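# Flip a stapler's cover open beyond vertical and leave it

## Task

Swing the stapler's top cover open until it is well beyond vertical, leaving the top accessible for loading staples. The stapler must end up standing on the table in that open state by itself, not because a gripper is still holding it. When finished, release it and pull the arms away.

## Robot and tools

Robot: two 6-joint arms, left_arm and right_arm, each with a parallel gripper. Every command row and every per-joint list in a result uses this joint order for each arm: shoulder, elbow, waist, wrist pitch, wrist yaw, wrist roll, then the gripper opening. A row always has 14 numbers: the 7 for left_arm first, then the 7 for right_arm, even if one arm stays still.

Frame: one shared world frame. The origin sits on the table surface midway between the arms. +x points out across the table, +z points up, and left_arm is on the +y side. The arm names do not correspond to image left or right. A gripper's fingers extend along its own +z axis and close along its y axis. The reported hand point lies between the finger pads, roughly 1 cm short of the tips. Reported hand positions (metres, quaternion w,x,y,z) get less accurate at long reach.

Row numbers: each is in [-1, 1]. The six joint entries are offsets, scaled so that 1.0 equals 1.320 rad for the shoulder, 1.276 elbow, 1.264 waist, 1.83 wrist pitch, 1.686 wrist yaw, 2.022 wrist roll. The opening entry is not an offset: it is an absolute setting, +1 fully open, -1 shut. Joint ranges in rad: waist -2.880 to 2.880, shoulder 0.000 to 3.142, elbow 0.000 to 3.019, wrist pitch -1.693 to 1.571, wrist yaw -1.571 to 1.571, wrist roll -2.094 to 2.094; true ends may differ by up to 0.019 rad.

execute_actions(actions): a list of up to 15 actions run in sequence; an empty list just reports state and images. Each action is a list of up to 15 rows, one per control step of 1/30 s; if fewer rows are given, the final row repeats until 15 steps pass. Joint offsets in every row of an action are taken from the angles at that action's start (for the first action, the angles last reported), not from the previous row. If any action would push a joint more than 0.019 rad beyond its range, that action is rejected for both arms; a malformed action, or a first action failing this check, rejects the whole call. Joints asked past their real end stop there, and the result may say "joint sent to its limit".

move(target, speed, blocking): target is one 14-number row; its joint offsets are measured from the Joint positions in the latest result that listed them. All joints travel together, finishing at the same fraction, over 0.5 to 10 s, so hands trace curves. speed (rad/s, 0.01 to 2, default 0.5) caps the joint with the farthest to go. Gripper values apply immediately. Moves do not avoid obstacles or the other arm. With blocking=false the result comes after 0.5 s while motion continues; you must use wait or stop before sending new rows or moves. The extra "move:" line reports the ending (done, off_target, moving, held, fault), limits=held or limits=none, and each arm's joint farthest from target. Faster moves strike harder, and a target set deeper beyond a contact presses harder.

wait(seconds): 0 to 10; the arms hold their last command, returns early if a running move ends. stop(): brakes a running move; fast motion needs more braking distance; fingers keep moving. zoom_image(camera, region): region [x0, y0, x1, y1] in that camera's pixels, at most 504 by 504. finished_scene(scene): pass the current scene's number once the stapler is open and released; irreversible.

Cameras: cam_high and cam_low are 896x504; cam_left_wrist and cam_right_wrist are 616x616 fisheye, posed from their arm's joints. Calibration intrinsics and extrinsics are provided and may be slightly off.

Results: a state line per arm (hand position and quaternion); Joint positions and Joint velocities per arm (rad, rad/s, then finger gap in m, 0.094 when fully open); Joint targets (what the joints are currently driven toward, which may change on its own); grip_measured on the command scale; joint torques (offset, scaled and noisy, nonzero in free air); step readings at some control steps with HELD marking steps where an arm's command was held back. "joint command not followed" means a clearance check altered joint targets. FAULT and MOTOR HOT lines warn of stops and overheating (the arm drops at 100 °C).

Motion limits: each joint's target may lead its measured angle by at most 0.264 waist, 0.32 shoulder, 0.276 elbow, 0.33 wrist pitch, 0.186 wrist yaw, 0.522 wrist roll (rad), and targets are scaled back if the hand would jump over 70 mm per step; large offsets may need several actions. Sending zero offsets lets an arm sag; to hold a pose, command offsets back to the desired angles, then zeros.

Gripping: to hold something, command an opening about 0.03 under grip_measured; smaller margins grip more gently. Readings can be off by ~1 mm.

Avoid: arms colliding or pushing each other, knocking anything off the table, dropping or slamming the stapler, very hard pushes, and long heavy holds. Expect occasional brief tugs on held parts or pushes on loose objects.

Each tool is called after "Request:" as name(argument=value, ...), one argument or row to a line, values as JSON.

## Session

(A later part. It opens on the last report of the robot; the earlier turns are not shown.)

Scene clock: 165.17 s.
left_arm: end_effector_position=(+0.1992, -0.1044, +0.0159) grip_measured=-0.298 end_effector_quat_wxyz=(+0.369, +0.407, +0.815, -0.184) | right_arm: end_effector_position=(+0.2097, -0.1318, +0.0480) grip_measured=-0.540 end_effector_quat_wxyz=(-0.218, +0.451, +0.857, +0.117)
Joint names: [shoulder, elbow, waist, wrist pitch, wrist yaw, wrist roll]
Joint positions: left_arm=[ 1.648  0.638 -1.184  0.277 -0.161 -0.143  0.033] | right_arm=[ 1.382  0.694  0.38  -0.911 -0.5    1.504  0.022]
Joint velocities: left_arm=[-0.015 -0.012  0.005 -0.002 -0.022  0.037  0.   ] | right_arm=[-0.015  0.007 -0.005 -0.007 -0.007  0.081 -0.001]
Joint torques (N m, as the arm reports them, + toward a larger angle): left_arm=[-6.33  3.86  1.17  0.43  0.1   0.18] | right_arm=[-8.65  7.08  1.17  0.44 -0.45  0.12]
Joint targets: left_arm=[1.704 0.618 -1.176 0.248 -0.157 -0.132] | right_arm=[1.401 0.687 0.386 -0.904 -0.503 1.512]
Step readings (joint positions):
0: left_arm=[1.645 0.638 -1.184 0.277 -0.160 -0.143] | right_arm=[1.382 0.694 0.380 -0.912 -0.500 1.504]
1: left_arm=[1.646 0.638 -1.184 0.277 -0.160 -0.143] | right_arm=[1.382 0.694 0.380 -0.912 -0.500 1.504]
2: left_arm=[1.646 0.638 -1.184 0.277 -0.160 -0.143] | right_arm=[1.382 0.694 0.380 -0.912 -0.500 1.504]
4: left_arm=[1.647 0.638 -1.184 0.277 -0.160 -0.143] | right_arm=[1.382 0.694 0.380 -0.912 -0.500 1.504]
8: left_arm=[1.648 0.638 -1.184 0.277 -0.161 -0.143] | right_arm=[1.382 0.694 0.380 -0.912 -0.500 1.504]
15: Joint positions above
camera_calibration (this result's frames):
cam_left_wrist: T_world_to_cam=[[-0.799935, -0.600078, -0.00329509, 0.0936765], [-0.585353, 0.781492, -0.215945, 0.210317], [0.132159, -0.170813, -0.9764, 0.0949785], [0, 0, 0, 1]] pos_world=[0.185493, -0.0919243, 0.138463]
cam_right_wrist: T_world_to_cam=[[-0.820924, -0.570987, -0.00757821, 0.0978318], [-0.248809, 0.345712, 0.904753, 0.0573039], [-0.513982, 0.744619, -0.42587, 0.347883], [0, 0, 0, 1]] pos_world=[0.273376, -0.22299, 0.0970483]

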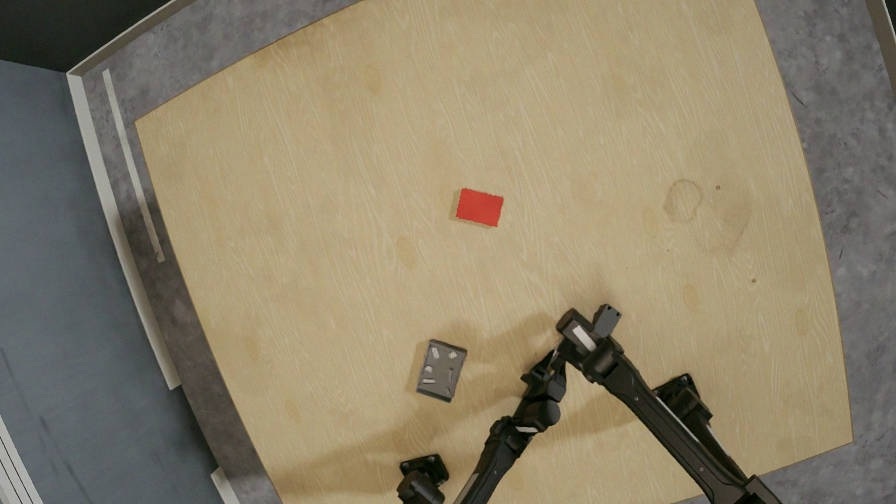

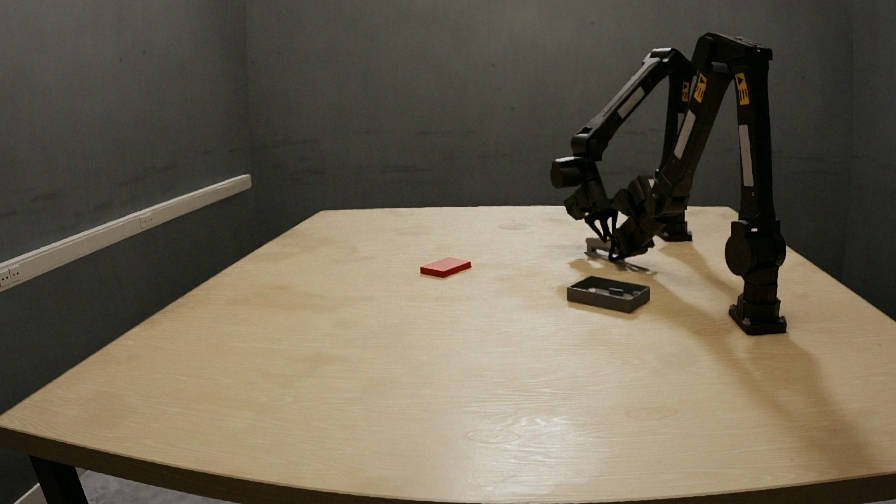

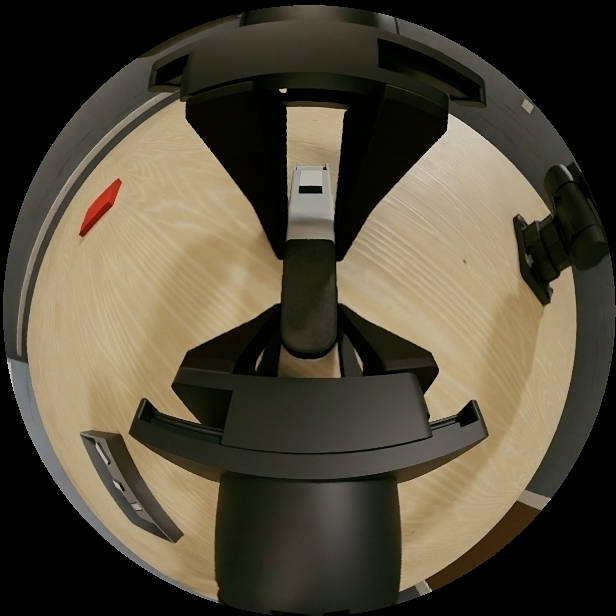

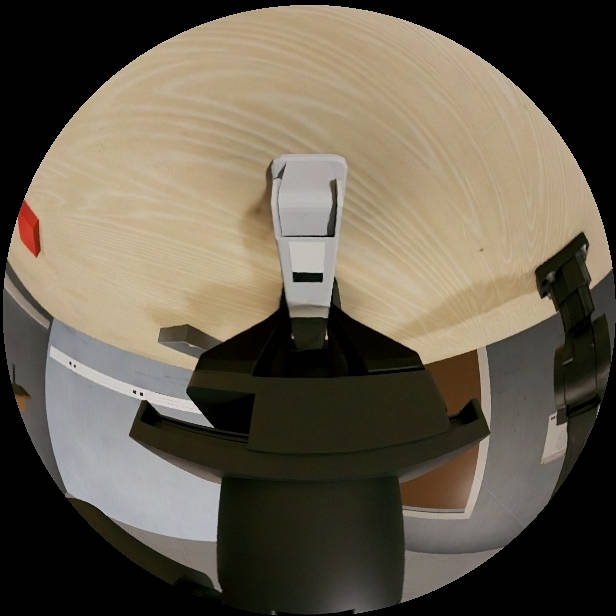

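Request:
execute_actions(
  actions=[
    [[0.0424,-0.0157,0.0063,-0.0158,0.0024,0.0054,-0.335,0.008,0.0,0.003,0.0044,-0.003,0.004,-0.575],[0.0424,-0.0157,0.0063,-0.0158,0.0024,0.0054,-0.335,0.002,0.005,0.001,0.0044,-0.005,0.004,-0.575],[0.0424,-0.0157,0.0063,-0.0158,0.0024,0.0054,-0.335,-0.004,0.01,-0.001,0.0044,-0.007,0.004,-0.575],[0.0424,-0.0157,0.0063,-0.0158,0.0024,0.0054,-0.335,-0.01,0.015,-0.003,0.0044,-0.009,0.004,-0.575],[0.0424,-0.0157,0.0063,-0.0158,0.0024,0.0054,-0.335,-0.016,0.02,-0.005,0.0044,-0.011,0.004,-0.575],[0.0424,-0.0157,0.0063,-0.0158,0.0024,0.0054,-0.335,-0.022,0.0235,-0.007,0.0044,-0.012,0.004,-0.575],[0.0424,-0.0157,0.0063,-0.0158,0.0024,0.0054,-0.335,-0.028,0.0235,-0.008,0.0044,-0.012,0.004,-0.575],[0.0424,-0.0157,0.0063,-0.0158,0.0024,0.0054,-0.335,-0.034,0.0235,-0.008,0.0044,-0.012,0.004,-0.575]],
  ],
)

Scene clock: 172.17 s.
left_arm: end_effector_position=(+0.1992, -0.1044, +0.0159) grip_measured=-0.298 end_effector_quat_wxyz=(+0.369, +0.408, +0.815, -0.183) | right_arm: end_effector_position=(+0.2104, -0.1313, +0.0519) grip_measured=-0.540 end_effector_quat_wxyz=(-0.218, +0.451, +0.857, +0.123)
Joint names: [shoulder, elbow, waist, wrist pitch, wrist yaw, wrist roll]
Joint positions: left_arm=[ 1.648  0.638 -1.184  0.277 -0.161 -0.142  0.033] | right_arm=[ 1.37   0.694  0.378 -0.912 -0.505  1.505  0.022]
Joint velocities: left_arm=[-0.005 -0.007 -0.015 -0.012  0.037  0.037 -0.001] | right_arm=[-0.015 -0.002 -0.024 -0.007 -0.022  0.007  0.   ]
Joint torques (N m, as the arm reports them, + toward a larger angle): left_arm=[-6.54  3.83  1.23  0.47  0.12  0.18] | right_arm=[-12.89  10.44   0.01   0.71  -0.95   0.13]
Joint targets: left_arm=[1.704 0.618 -1.176 0.248 -0.157 -0.132] | right_arm=[1.337 0.724 0.370 -0.903 -0.520 1.513]
Step readings (joint positions):
0: left_arm=[1.648 0.638 -1.184 0.277 -0.161 -0.143] | right_arm=[1.382 0.694 0.380 -0.911 -0.500 1.504]
1: left_arm=[1.648 0.638 -1.184 0.277 -0.161 -0.143] | right_arm=[1.382 0.694 0.380 -0.911 -0.500 1.504]
2: left_arm=[1.648 0.638 -1.184 0.277 -0.161 -0.143] | right_arm=[1.382 0.694 0.380 -0.911 -0.500 1.504]
4: left_arm=[1.648 0.638 -1.184 0.277 -0.161 -0.143] | right_arm=[1.382 0.694 0.380 -0.911 -0.501 1.504]
8: left_arm=[1.648 0.638 -1.184 0.277 -0.161 -0.142] | right_arm=[1.380 0.694 0.378 -0.910 -0.504 1.504]
15: Joint positions above
camera_calibration (this result's frames):
cam_left_wrist: T_world_to_cam=[[-0.800386, -0.59947, -0.00415388, 0.0938434], [-0.584613, 0.782046, -0.215942, 0.210227], [0.1327, -0.170409, -0.976397, 0.0949129], [0, 0, 0, 1]] pos_world=[0.185418, -0.0919772, 0.13846]
cam_right_wrist: T_world_to_cam=[[-0.822406, -0.568604, -0.0184016, 0.0998925], [-0.253537, 0.337366, 0.906588, 0.053543], [-0.509282, 0.750249, -0.421614, 0.349038], [0, 0, 0, 1]] pos_world=[0.273486, -0.22313, 0.100456]

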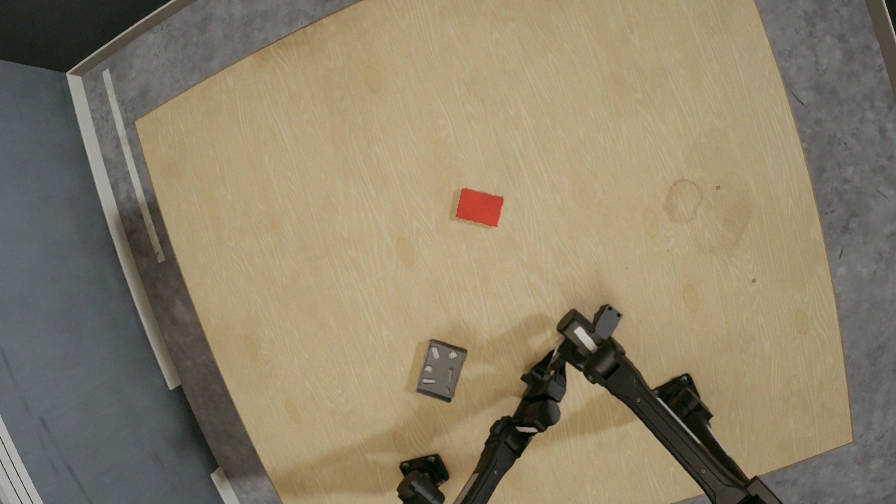

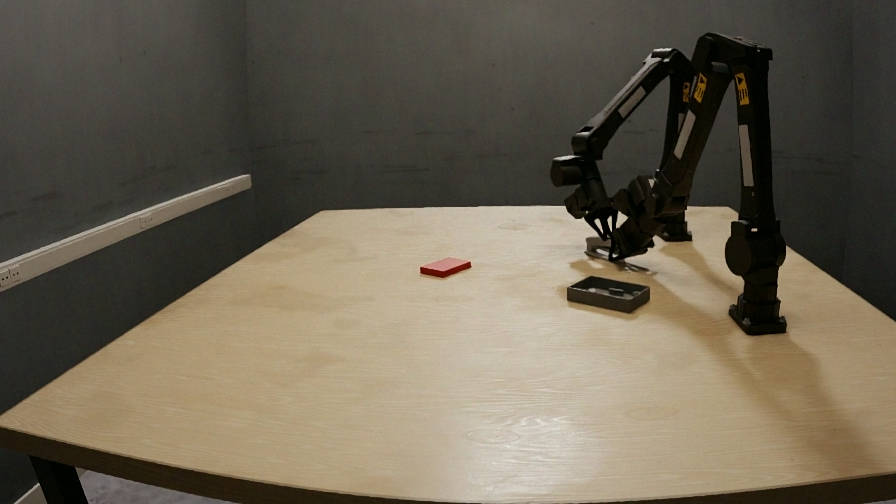

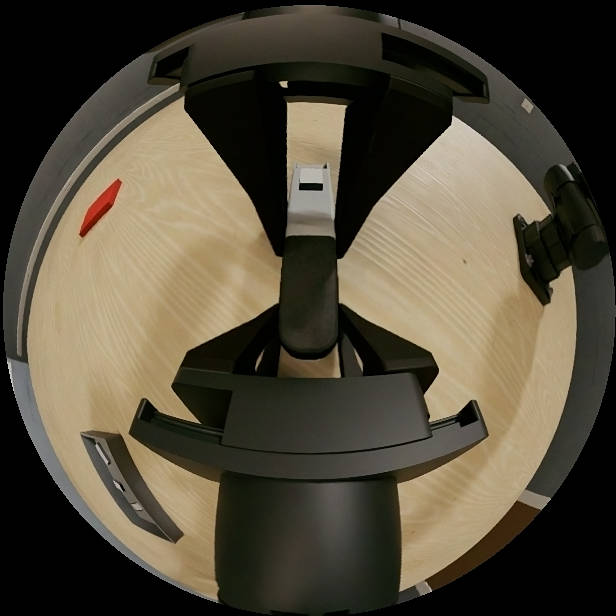

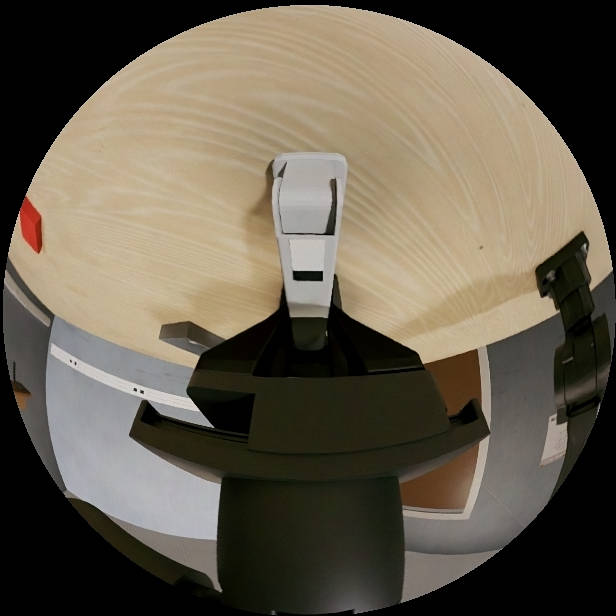

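Request:
execute_actions(
  actions=[
    [[0.0424,-0.0157,0.0063,-0.0158,0.0024,0.004,-0.335,-0.028,0.0235,-0.007,0.0049,-0.01,0.004,-0.575],[0.0424,-0.0157,0.0063,-0.0158,0.0024,0.004,-0.335,-0.031,0.0235,-0.008,0.0049,-0.011,0.004,-0.575],[0.0424,-0.0157,0.0063,-0.0158,0.0024,0.004,-0.335,-0.034,0.0235,-0.009,0.0049,-0.012,0.004,-0.575],[0.0424,-0.0157,0.0063,-0.0158,0.0024,0.004,-0.335,-0.037,0.0235,-0.010,0.0049,-0.013,0.004,-0.575],[0.0424,-0.0157,0.0063,-0.0158,0.0024,0.004,-0.335,-0.040,0.0235,-0.011,0.0049,-0.014,0.004,-0.575],[0.0424,-0.0157,0.0063,-0.0158,0.0024,0.004,-0.335,-0.043,0.0235,-0.012,0.0049,-0.015,0.004,-0.575]],
  ],
)

Scene clock: 176.53 s.
left_arm: end_effector_position=(+0.1993, -0.1043, +0.0159) grip_measured=-0.298 end_effector_quat_wxyz=(+0.369, +0.408, +0.815, -0.183) | right_arm: end_effector_position=(+0.2105, -0.1310, +0.0590) grip_measured=-0.540 end_effector_quat_wxyz=(-0.219, +0.452, +0.854, +0.132)
Joint names: [shoulder, elbow, waist, wrist pitch, wrist yaw, wrist roll]
Joint positions: left_arm=[ 1.648  0.638 -1.184  0.277 -0.162 -0.14   0.033] | right_arm=[ 1.349  0.694  0.372 -0.921 -0.518  1.506  0.022]
Joint velocities: left_arm=[-0.015  0.002  0.005 -0.017 -0.007  0.066 -0.001] | right_arm=[-0.005 -0.007  0.015 -0.017 -0.022 -0.022  0.   ]
Joint torques (N m, as the arm reports them, + toward a larger angle): left_arm=[-6.3   3.79  1.17  0.53  0.14  0.13] | right_arm=[-13.17  10.59  -0.13   0.86  -0.92   0.11]
Joint targets: left_arm=[1.705 0.618 -1.176 0.248 -0.157 -0.134] | right_arm=[1.313 0.724 0.363 -0.903 -0.531 1.513]
Step readings (joint positions):
0: left_arm=[1.648 0.638 -1.184 0.277 -0.161 -0.142] | right_arm=[1.369 0.694 0.378 -0.912 -0.506 1.505]
1: left_arm=[1.648 0.638 -1.184 0.277 -0.161 -0.142] | right_arm=[1.369 0.694 0.378 -0.912 -0.506 1.505]
2: left_arm=[1.648 0.638 -1.184 0.277 -0.161 -0.142] | right_arm=[1.369 0.694 0.377 -0.912 -0.507 1.505]
4: left_arm=[1.648 0.638 -1.184 0.277 -0.161 -0.142] | right_arm=[1.365 0.694 0.375 -0.914 -0.511 1.505]
8: left_arm=[1.648 0.638 -1.184 0.277 -0.162 -0.141] | right_arm=[1.352 0.694 0.372 -0.919 -0.517 1.505]
15: Joint positions above
camera_calibration (this result's frames):
cam_left_wrist: T_world_to_cam=[[-0.800644, -0.599112, -0.00579835, 0.0940883], [-0.58397, 0.782499, -0.216042, 0.210163], [0.133971, -0.169587, -0.976367, 0.0947555], [0, 0, 0, 1]] pos_world=[0.185366, -0.0920135, 0.138466]
cam_right_wrist: T_world_to_cam=[[-0.826186, -0.562532, -0.0312127, 0.102565], [-0.254821, 0.323694, 0.911202, 0.0453046], [-0.502477, 0.760776, -0.410777, 0.351213], [0, 0, 0, 1]] pos_world=[0.272759, -0.224163, 0.10619]

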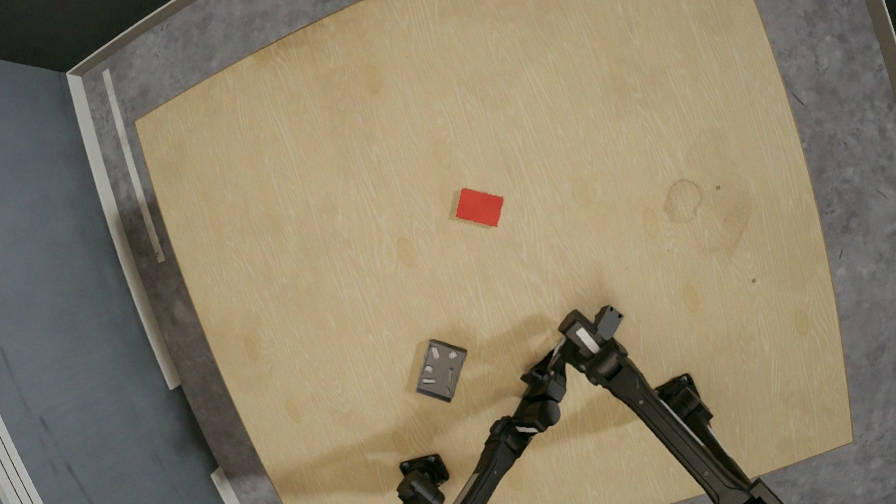

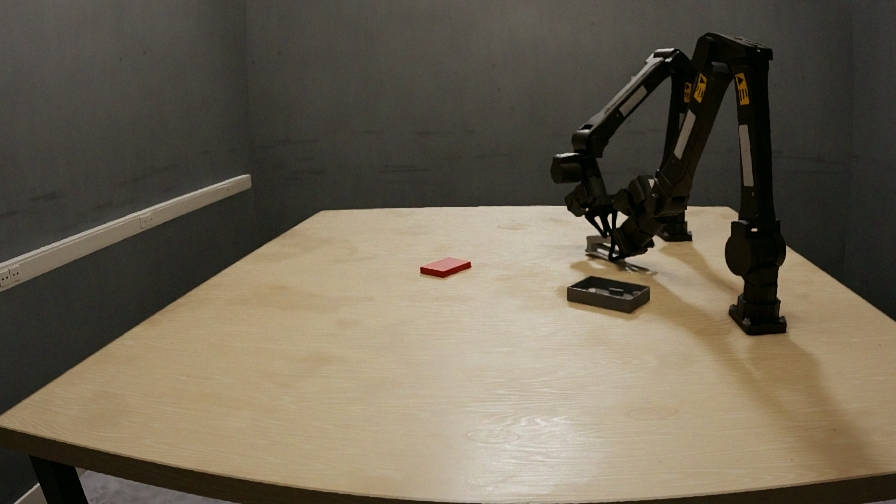

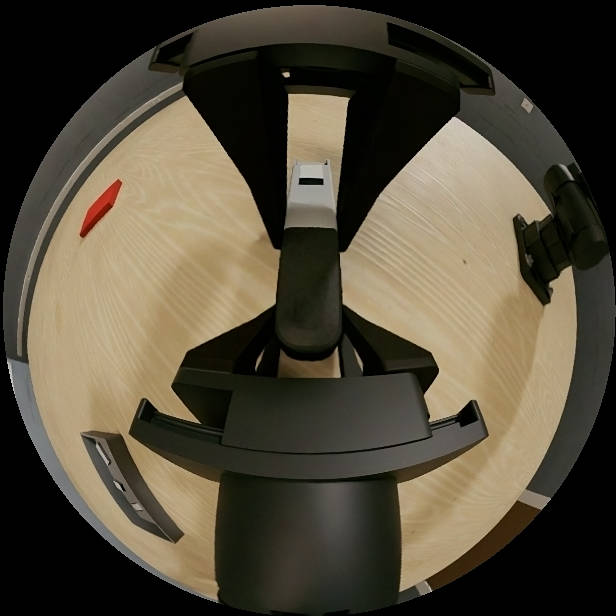

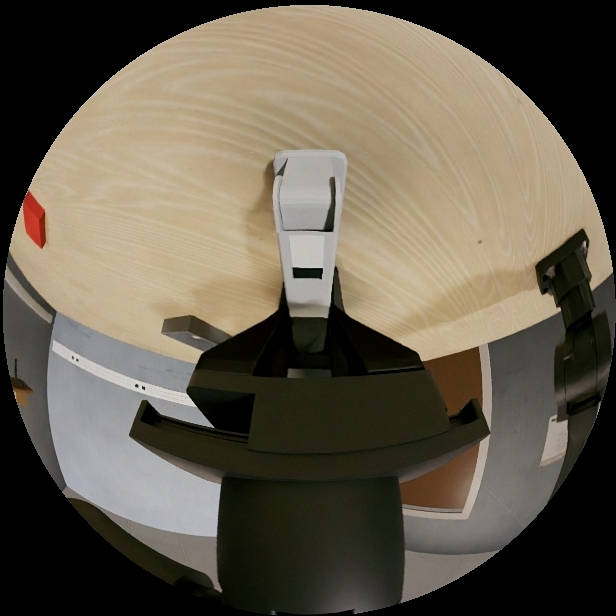

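Request:
execute_actions(
  actions=[
    [[0.0432,-0.0157,0.0063,-0.0158,0.003,0.003,-0.335,-0.0237,0.0287,-0.0145,0.0012,-0.0118,-0.0036,-0.575],[0.0432,-0.0157,0.0063,-0.0158,0.003,0.003,-0.335,-0.0201,0.0338,-0.0219,-0.0075,-0.0159,-0.0108,-0.575],[0.0432,-0.0157,0.0063,-0.0158,0.003,0.003,-0.335,-0.0165,0.039,-0.0292,-0.0162,-0.02,-0.0179,-0.575],[0.0432,-0.0157,0.0063,-0.0158,0.003,0.003,-0.335,-0.0129,0.0441,-0.0366,-0.0248,-0.0241,-0.025,-0.575],[0.0432,-0.0157,0.0063,-0.0158,0.003,0.003,-0.335,-0.0093,0.0493,-0.044,-0.0335,-0.0282,-0.0322,-0.575],[0.0432,-0.0157,0.0063,-0.0158,0.003,0.003,-0.335,-0.0057,0.0545,-0.0514,-0.0421,-0.0323,-0.0393,-0.575],[0.0432,-0.0157,0.0063,-0.0158,0.003,0.003,-0.335,-0.0021,0.0596,-0.0588,-0.0508,-0.0364,-0.0464,-0.575],[0.0432,-0.0157,0.0063,-0.0158,0.003,0.003,-0.335,0.0015,0.0648,-0.0661,-0.0594,-0.0405,-0.0535,-0.575],[0.0432,-0.0157,0.0063,-0.0158,0.003,0.003,-0.335,0.0051,0.0699,-0.0735,-0.0681,-0.0446,-0.0607,-0.575],[0.0432,-0.0157,0.0063,-0.0158,0.003,0.003,-0.335,0.0087,0.0751,-0.0809,-0.0767,-0.0487,-0.0678,-0.575],[0.0432,-0.0157,0.0063,-0.0158,0.003,0.003,-0.335,0.0123,0.0802,-0.0883,-0.0854,-0.0528,-0.0749,-0.575],[0.0432,-0.0157,0.0063,-0.0158,0.003,0.003,-0.335,0.0159,0.0854,-0.0957,-0.094,-0.0569,-0.0821,-0.575]],
  ],
)

Scene clock: 203.50 s.
left_arm: end_effector_position=(+0.1990, -0.1043, +0.0154) grip_measured=-0.298 end_effector_quat_wxyz=(+0.369, +0.412, +0.813, -0.181) | right_arm: end_effector_position=(+0.2193, -0.1469, +0.0842) grip_measured=-0.540 end_effector_quat_wxyz=(-0.271, +0.450, +0.838, +0.146)
Joint names: [shoulder, elbow, waist, wrist pitch, wrist yaw, wrist roll]
Joint positions: left_arm=[ 1.649  0.638 -1.184  0.277 -0.16  -0.131  0.033] | right_arm=[ 1.356  0.749  0.265 -1.076 -0.616  1.377  0.022]
Joint velocities: left_arm=[-0.005 -0.007 -0.015 -0.007  0.007 -0.007 -0.   ] | right_arm=[ 0.024  0.037 -0.103 -0.115  0.007 -0.212 -0.   ]
Joint torques (N m, as the arm reports them, + toward a larger angle): left_arm=[-6.43  3.66  1.3   0.49  0.09  0.04] | right_arm=[-9.1  12.52 -0.04 -0.35 -0.27 -0.09]
Joint targets: left_arm=[1.705 0.618 -1.176 0.248 -0.157 -0.134] | right_arm=[1.370 0.803 0.251 -1.093 -0.614 1.340]
Step readings (joint positions):
0: left_arm=[1.648 0.638 -1.184 0.277 -0.162 -0.140] | right_arm=[1.349 0.694 0.372 -0.921 -0.518 1.506]
1: left_arm=[1.648 0.638 -1.184 0.277 -0.162 -0.140] | right_arm=[1.349 0.694 0.371 -0.922 -0.520 1.506]
2: left_arm=[1.648 0.638 -1.184 0.277 -0.162 -0.139] | right_arm=[1.349 0.694 0.368 -0.926 -0.525 1.504]
4: left_arm=[1.648 0.638 -1.184 0.277 -0.161 -0.135] | right_arm=[1.349 0.694 0.355 -0.937 -0.544 1.492]
8: left_arm=[1.649 0.638 -1.184 0.277 -0.160 -0.131] | right_arm=[1.349 0.711 0.322 -0.984 -0.582 1.453]
15: Joint positions above
camera_calibration (this result's frames):
cam_left_wrist: T_world_to_cam=[[-0.804746, -0.593505, -0.0116162, 0.0953437], [-0.577696, 0.787512, -0.214689, 0.209143], [0.136567, -0.16606, -0.976613, 0.0940802], [0, 0, 0, 1]] pos_world=[0.1847, -0.0924928, 0.137888]
cam_right_wrist: T_world_to_cam=[[-0.830017, -0.557716, -0.00483579, 0.101022], [-0.177013, 0.255196, 0.950548, -0.000752541], [-0.528902, 0.789827, -0.31054, 0.379714], [0, 0, 0, 1]] pos_world=[0.284549, -0.243375, 0.11912]

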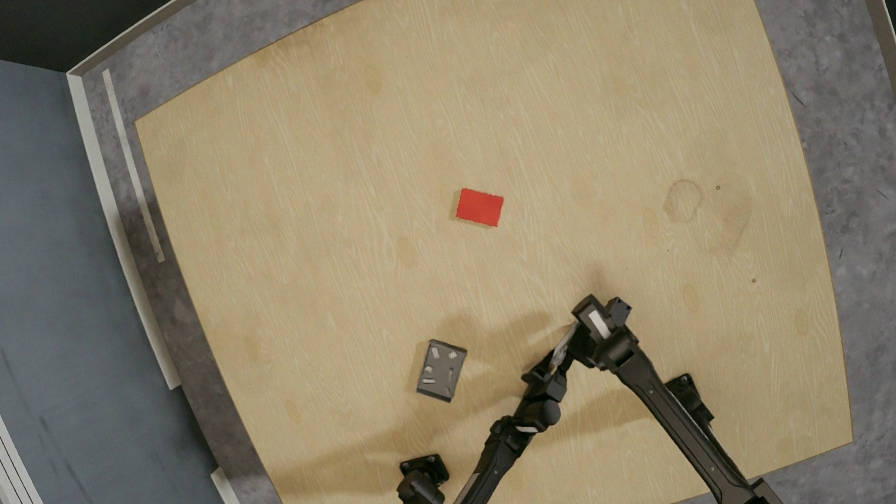

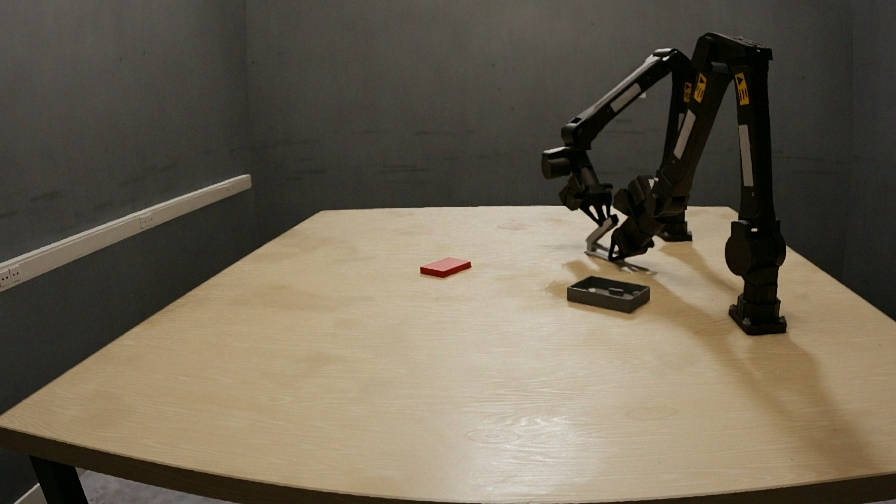

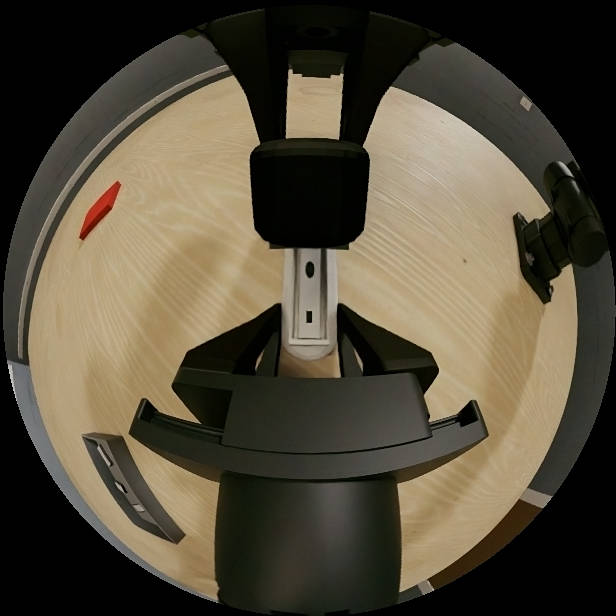

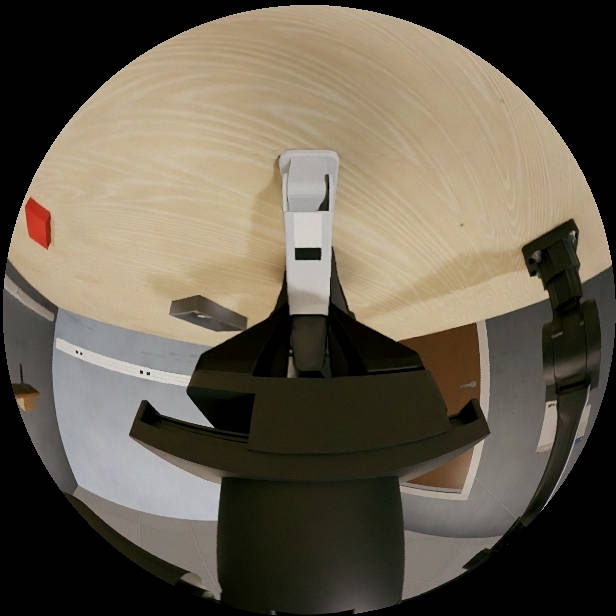

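Request:
execute_actions(
  actions=[
    [[0.0424,-0.0157,0.0063,-0.0158,0.0018,-0.0015,-0.335,0.013,0.0464,-0.0194,-0.0164,-0.0022,-0.026,-0.575],[0.0424,-0.0157,0.0063,-0.0158,0.0018,-0.0015,-0.335,0.0158,0.0504,-0.0278,-0.0235,-0.0056,-0.0337,-0.575],[0.0424,-0.0157,0.0063,-0.0158,0.0018,-0.0015,-0.335,0.0188,0.0545,-0.0361,-0.0306,-0.009,-0.0413,-0.575],[0.0424,-0.0157,0.0063,-0.0158,0.0018,-0.0015,-0.335,0.022,0.0586,-0.0444,-0.0377,-0.0124,-0.049,-0.575],[0.0424,-0.0157,0.0063,-0.0158,0.0018,-0.0015,-0.335,0.0254,0.0627,-0.0528,-0.0448,-0.0158,-0.0567,-0.575],[0.0424,-0.0157,0.0063,-0.0158,0.0018,-0.0015,-0.335,0.029,0.0667,-0.0611,-0.0519,-0.0192,-0.0644,-0.575],[0.0424,-0.0157,0.0063,-0.0158,0.0018,-0.0015,-0.335,0.0327,0.0708,-0.0694,-0.059,-0.0226,-0.0721,-0.575],[0.0424,-0.0157,0.0063,-0.0158,0.0018,-0.0015,-0.335,0.0365,0.0749,-0.0777,-0.0661,-0.026,-0.0797,-0.575],[0.0424,-0.0157,0.0063,-0.0158,0.0018,-0.0015,-0.335,0.0405,0.0789,-0.0861,-0.0732,-0.0294,-0.0874,-0.575],[0.0424,-0.0157,0.0063,-0.0158,0.0018,-0.0015,-0.335,0.0447,0.083,-0.0944,-0.0803,-0.0328,-0.0951,-0.575],[0.0424,-0.0157,0.0063,-0.0158,0.0018,-0.0015,-0.335,0.049,0.0871,-0.1027,-0.0874,-0.0362,-0.1028,-0.575],[0.0424,-0.0157,0.0063,-0.0158,0.0018,-0.0015,-0.335,0.0534,0.0911,-0.1111,-0.0945,-0.0396,-0.1105,-0.575],[0.0424,-0.0157,0.0063,-0.0158,0.0018,-0.0015,-0.335,0.058,0.0952,-0.1194,-0.1016,-0.043,-0.1181,-0.575],[0.0424,-0.0157,0.0063,-0.0158,0.0018,-0.0015,-0.335,0.0626,0.0993,-0.1277,-0.1087,-0.0464,-0.1258,-0.575],[0.0424,-0.0157,0.0063,-0.0158,0.0018,-0.0015,-0.335,0.0674,0.1034,-0.1361,-0.1158,-0.0498,-0.1335,-0.575]],
  ],
)

Request:
wait(
  seconds=0.4,
)

Scene clock: 230.00 s.
left_arm: end_effector_position=(+0.1990, -0.1043, +0.0152) grip_measured=-0.298 end_effector_quat_wxyz=(+0.369, +0.412, +0.813, -0.181) | right_arm: end_effector_position=(+0.2353, -0.1702, +0.1024) grip_measured=-0.540 end_effector_quat_wxyz=(-0.325, +0.441, +0.820, +0.164)
Joint names: [shoulder, elbow, waist, wrist pitch, wrist yaw, wrist roll]
Joint positions: left_arm=[ 1.65   0.638 -1.184  0.277 -0.161 -0.131  0.033] | right_arm=[ 1.418  0.819  0.132 -1.252 -0.7    1.178  0.022]
Joint velocities: left_arm=[-0.005 -0.017  0.005 -0.012 -0.007  0.007  0.001] | right_arm=[ 0.171  0.144 -0.308 -0.379 -0.198 -0.476 -0.   ]
Joint torques (N m, as the arm reports them, + toward a larger angle): left_arm=[-6.39  3.83  1.15  0.54  0.06  0.04] | right_arm=[-9.81 12.39 -1.32 -0.46 -0.22  0.01]
Joint targets: left_arm=[1.705 0.618 -1.176 0.248 -0.158 -0.134] | right_arm=[1.445 0.881 0.093 -1.288 -0.700 1.107]
Step readings (joint positions):
0: left_arm=[1.649 0.638 -1.184 0.277 -0.160 -0.131] | right_arm=[1.358 0.751 0.262 -1.080 -0.619 1.364]
1: left_arm=[1.649 0.638 -1.184 0.277 -0.160 -0.131] | right_arm=[1.359 0.752 0.262 -1.083 -0.620 1.361]
2: left_arm=[1.649 0.638 -1.184 0.277 -0.161 -0.131] | right_arm=[1.360 0.754 0.260 -1.088 -0.624 1.356]
4: left_arm=[1.649 0.638 -1.184 0.277 -0.161 -0.131] | right_arm=[1.365 0.762 0.248 -1.108 -0.635 1.340]
8: left_arm=[1.650 0.638 -1.184 0.277 -0.161 -0.131] | right_arm=[1.383 0.782 0.205 -1.159 -0.659 1.286]
15: Joint positions above
camera_calibration (this result's frames):
cam_left_wrist: T_world_to_cam=[[-0.804578, -0.593727, -0.0119446, 0.0953638], [-0.577903, 0.787446, -0.214375, 0.209098], [0.136686, -0.165578, -0.976678, 0.0939427], [0, 0, 0, 1]] pos_world=[0.184725, -0.0924783, 0.137716]
cam_right_wrist: T_world_to_cam=[[-0.826522, -0.562751, 0.0131496, 0.0979254], [-0.0986013, 0.167737, 0.980888, -0.0457179], [-0.554202, 0.809429, -0.194127, 0.409574], [0, 0, 0, 1]] pos_world=[0.303416, -0.268745, 0.123066]

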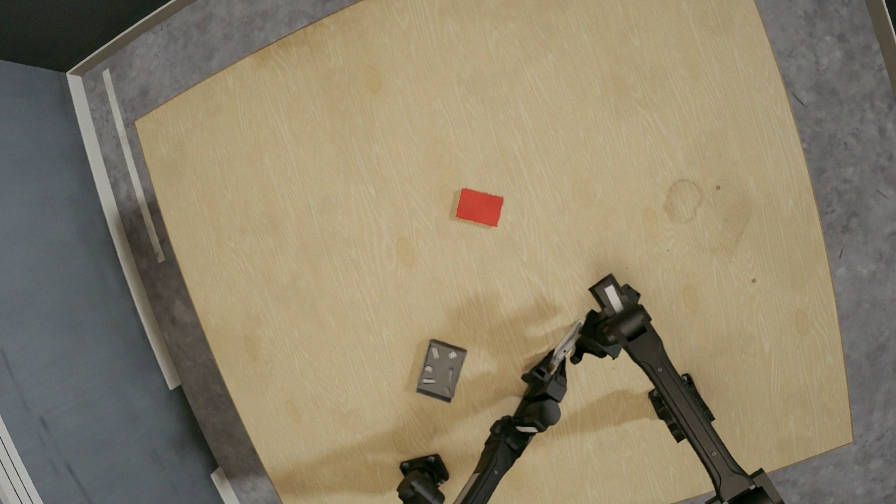

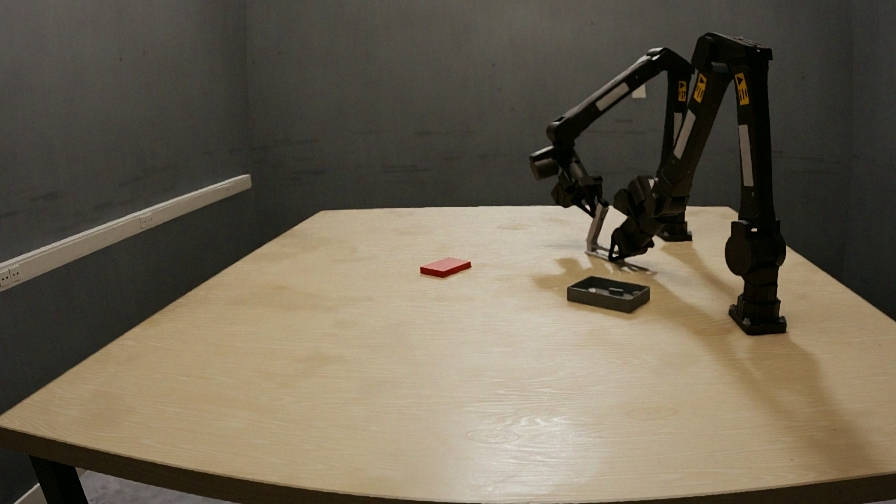

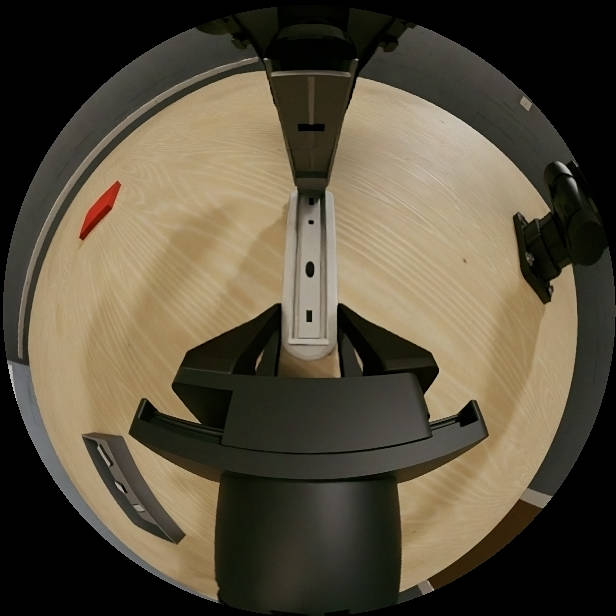

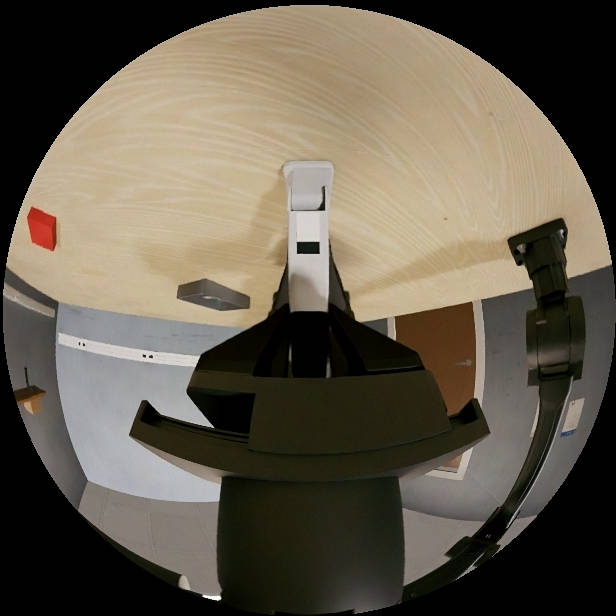

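Scene clock: 230.40 s.
left_arm: end_effector_position=(+0.1990, -0.1043, +0.0152) grip_measured=-0.298 end_effector_quat_wxyz=(+0.369, +0.412, +0.813, -0.181) | right_arm: end_effector_position=(+0.2383, -0.1753, +0.1040) grip_measured=-0.540 end_effector_quat_wxyz=(-0.332, +0.435, +0.820, +0.169)
Joint names: [shoulder, elbow, waist, wrist pitch, wrist yaw, wrist roll]
Joint positions: left_arm=[ 1.65   0.638 -1.184  0.277 -0.16  -0.131  0.033] | right_arm=[ 1.433  0.83   0.108 -1.28  -0.709  1.13   0.022]
Joint velocities: left_arm=[-0.015 -0.007 -0.015 -0.032 -0.022 -0.022 -0.001] | right_arm=[-0.005  0.002  0.015 -0.012  0.051  0.022  0.   ]
Joint torques (N m, as the arm reports them, + toward a larger angle): left_arm=[-6.63  3.82  1.23  0.45  0.04  0.06] | right_arm=[-10.22  12.24  -0.57  -0.61  -0.08  -0.24]
Joint targets: left_arm=[1.705 0.618 -1.176 0.248 -0.157 -0.134] | right_arm=[1.445 0.881 0.093 -1.288 -0.700 1.107]
wait: 0.40 s; no rest
camera_calibration (this result's frames):
cam_left_wrist: T_world_to_cam=[[-0.804748, -0.593501, -0.0116941, 0.0953526], [-0.57773, 0.787587, -0.214324, 0.209071], [0.136412, -0.165721, -0.976693, 0.0939776], [0, 0, 0, 1]] pos_world=[0.184701, -0.0924953, 0.137711]
cam_right_wrist: T_world_to_cam=[[-0.821746, -0.569804, 0.0075376, 0.0956991], [-0.0941103, 0.148744, 0.984387, -0.0509104], [-0.562029, 0.808207, -0.175854, 0.415447], [0, 0, 0, 1]] pos_world=[0.307343, -0.273665, 0.122452]

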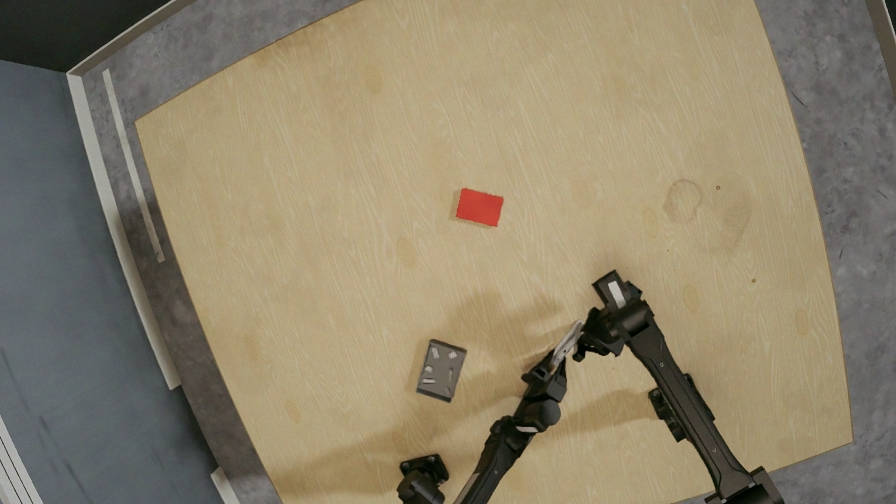

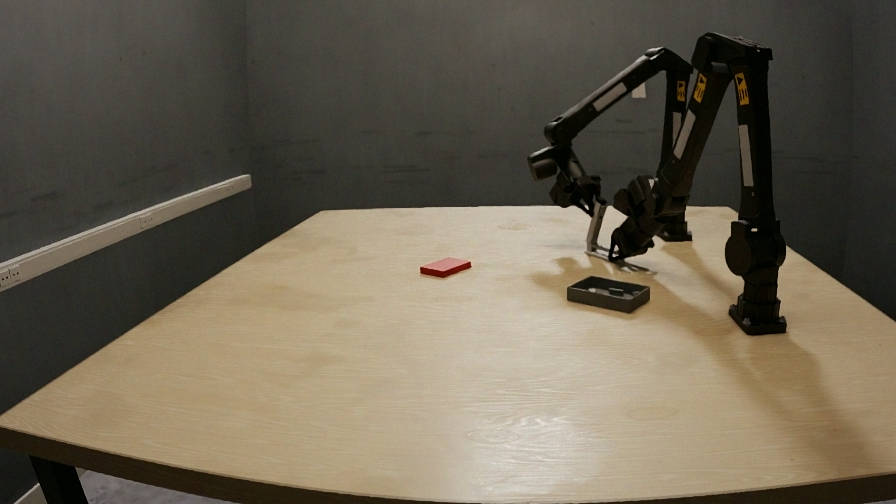

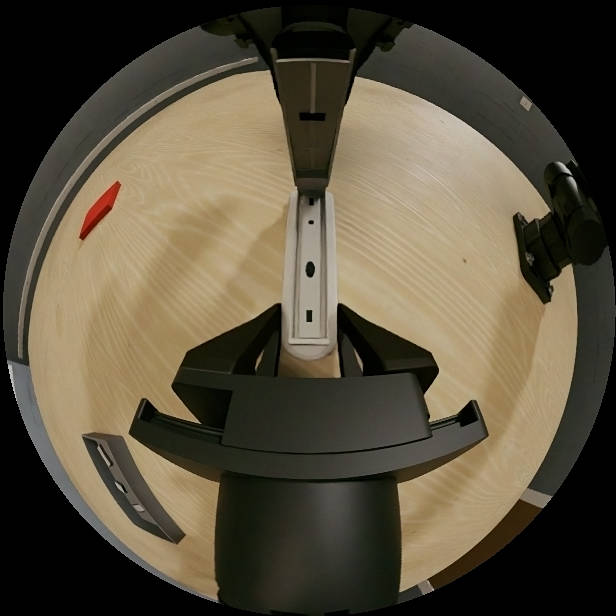

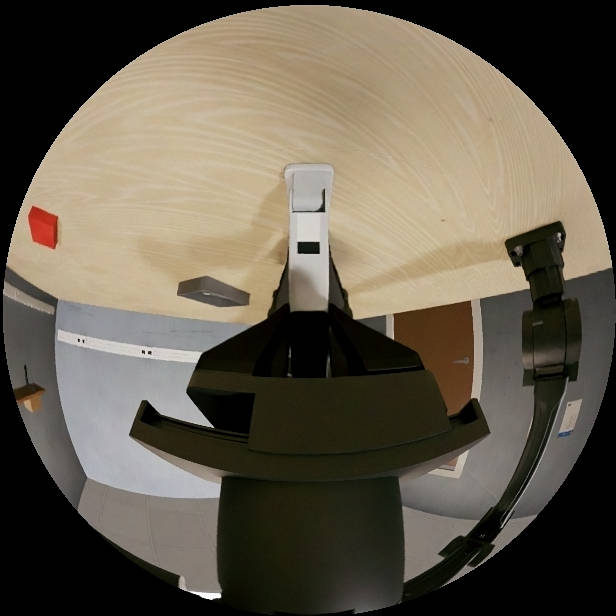

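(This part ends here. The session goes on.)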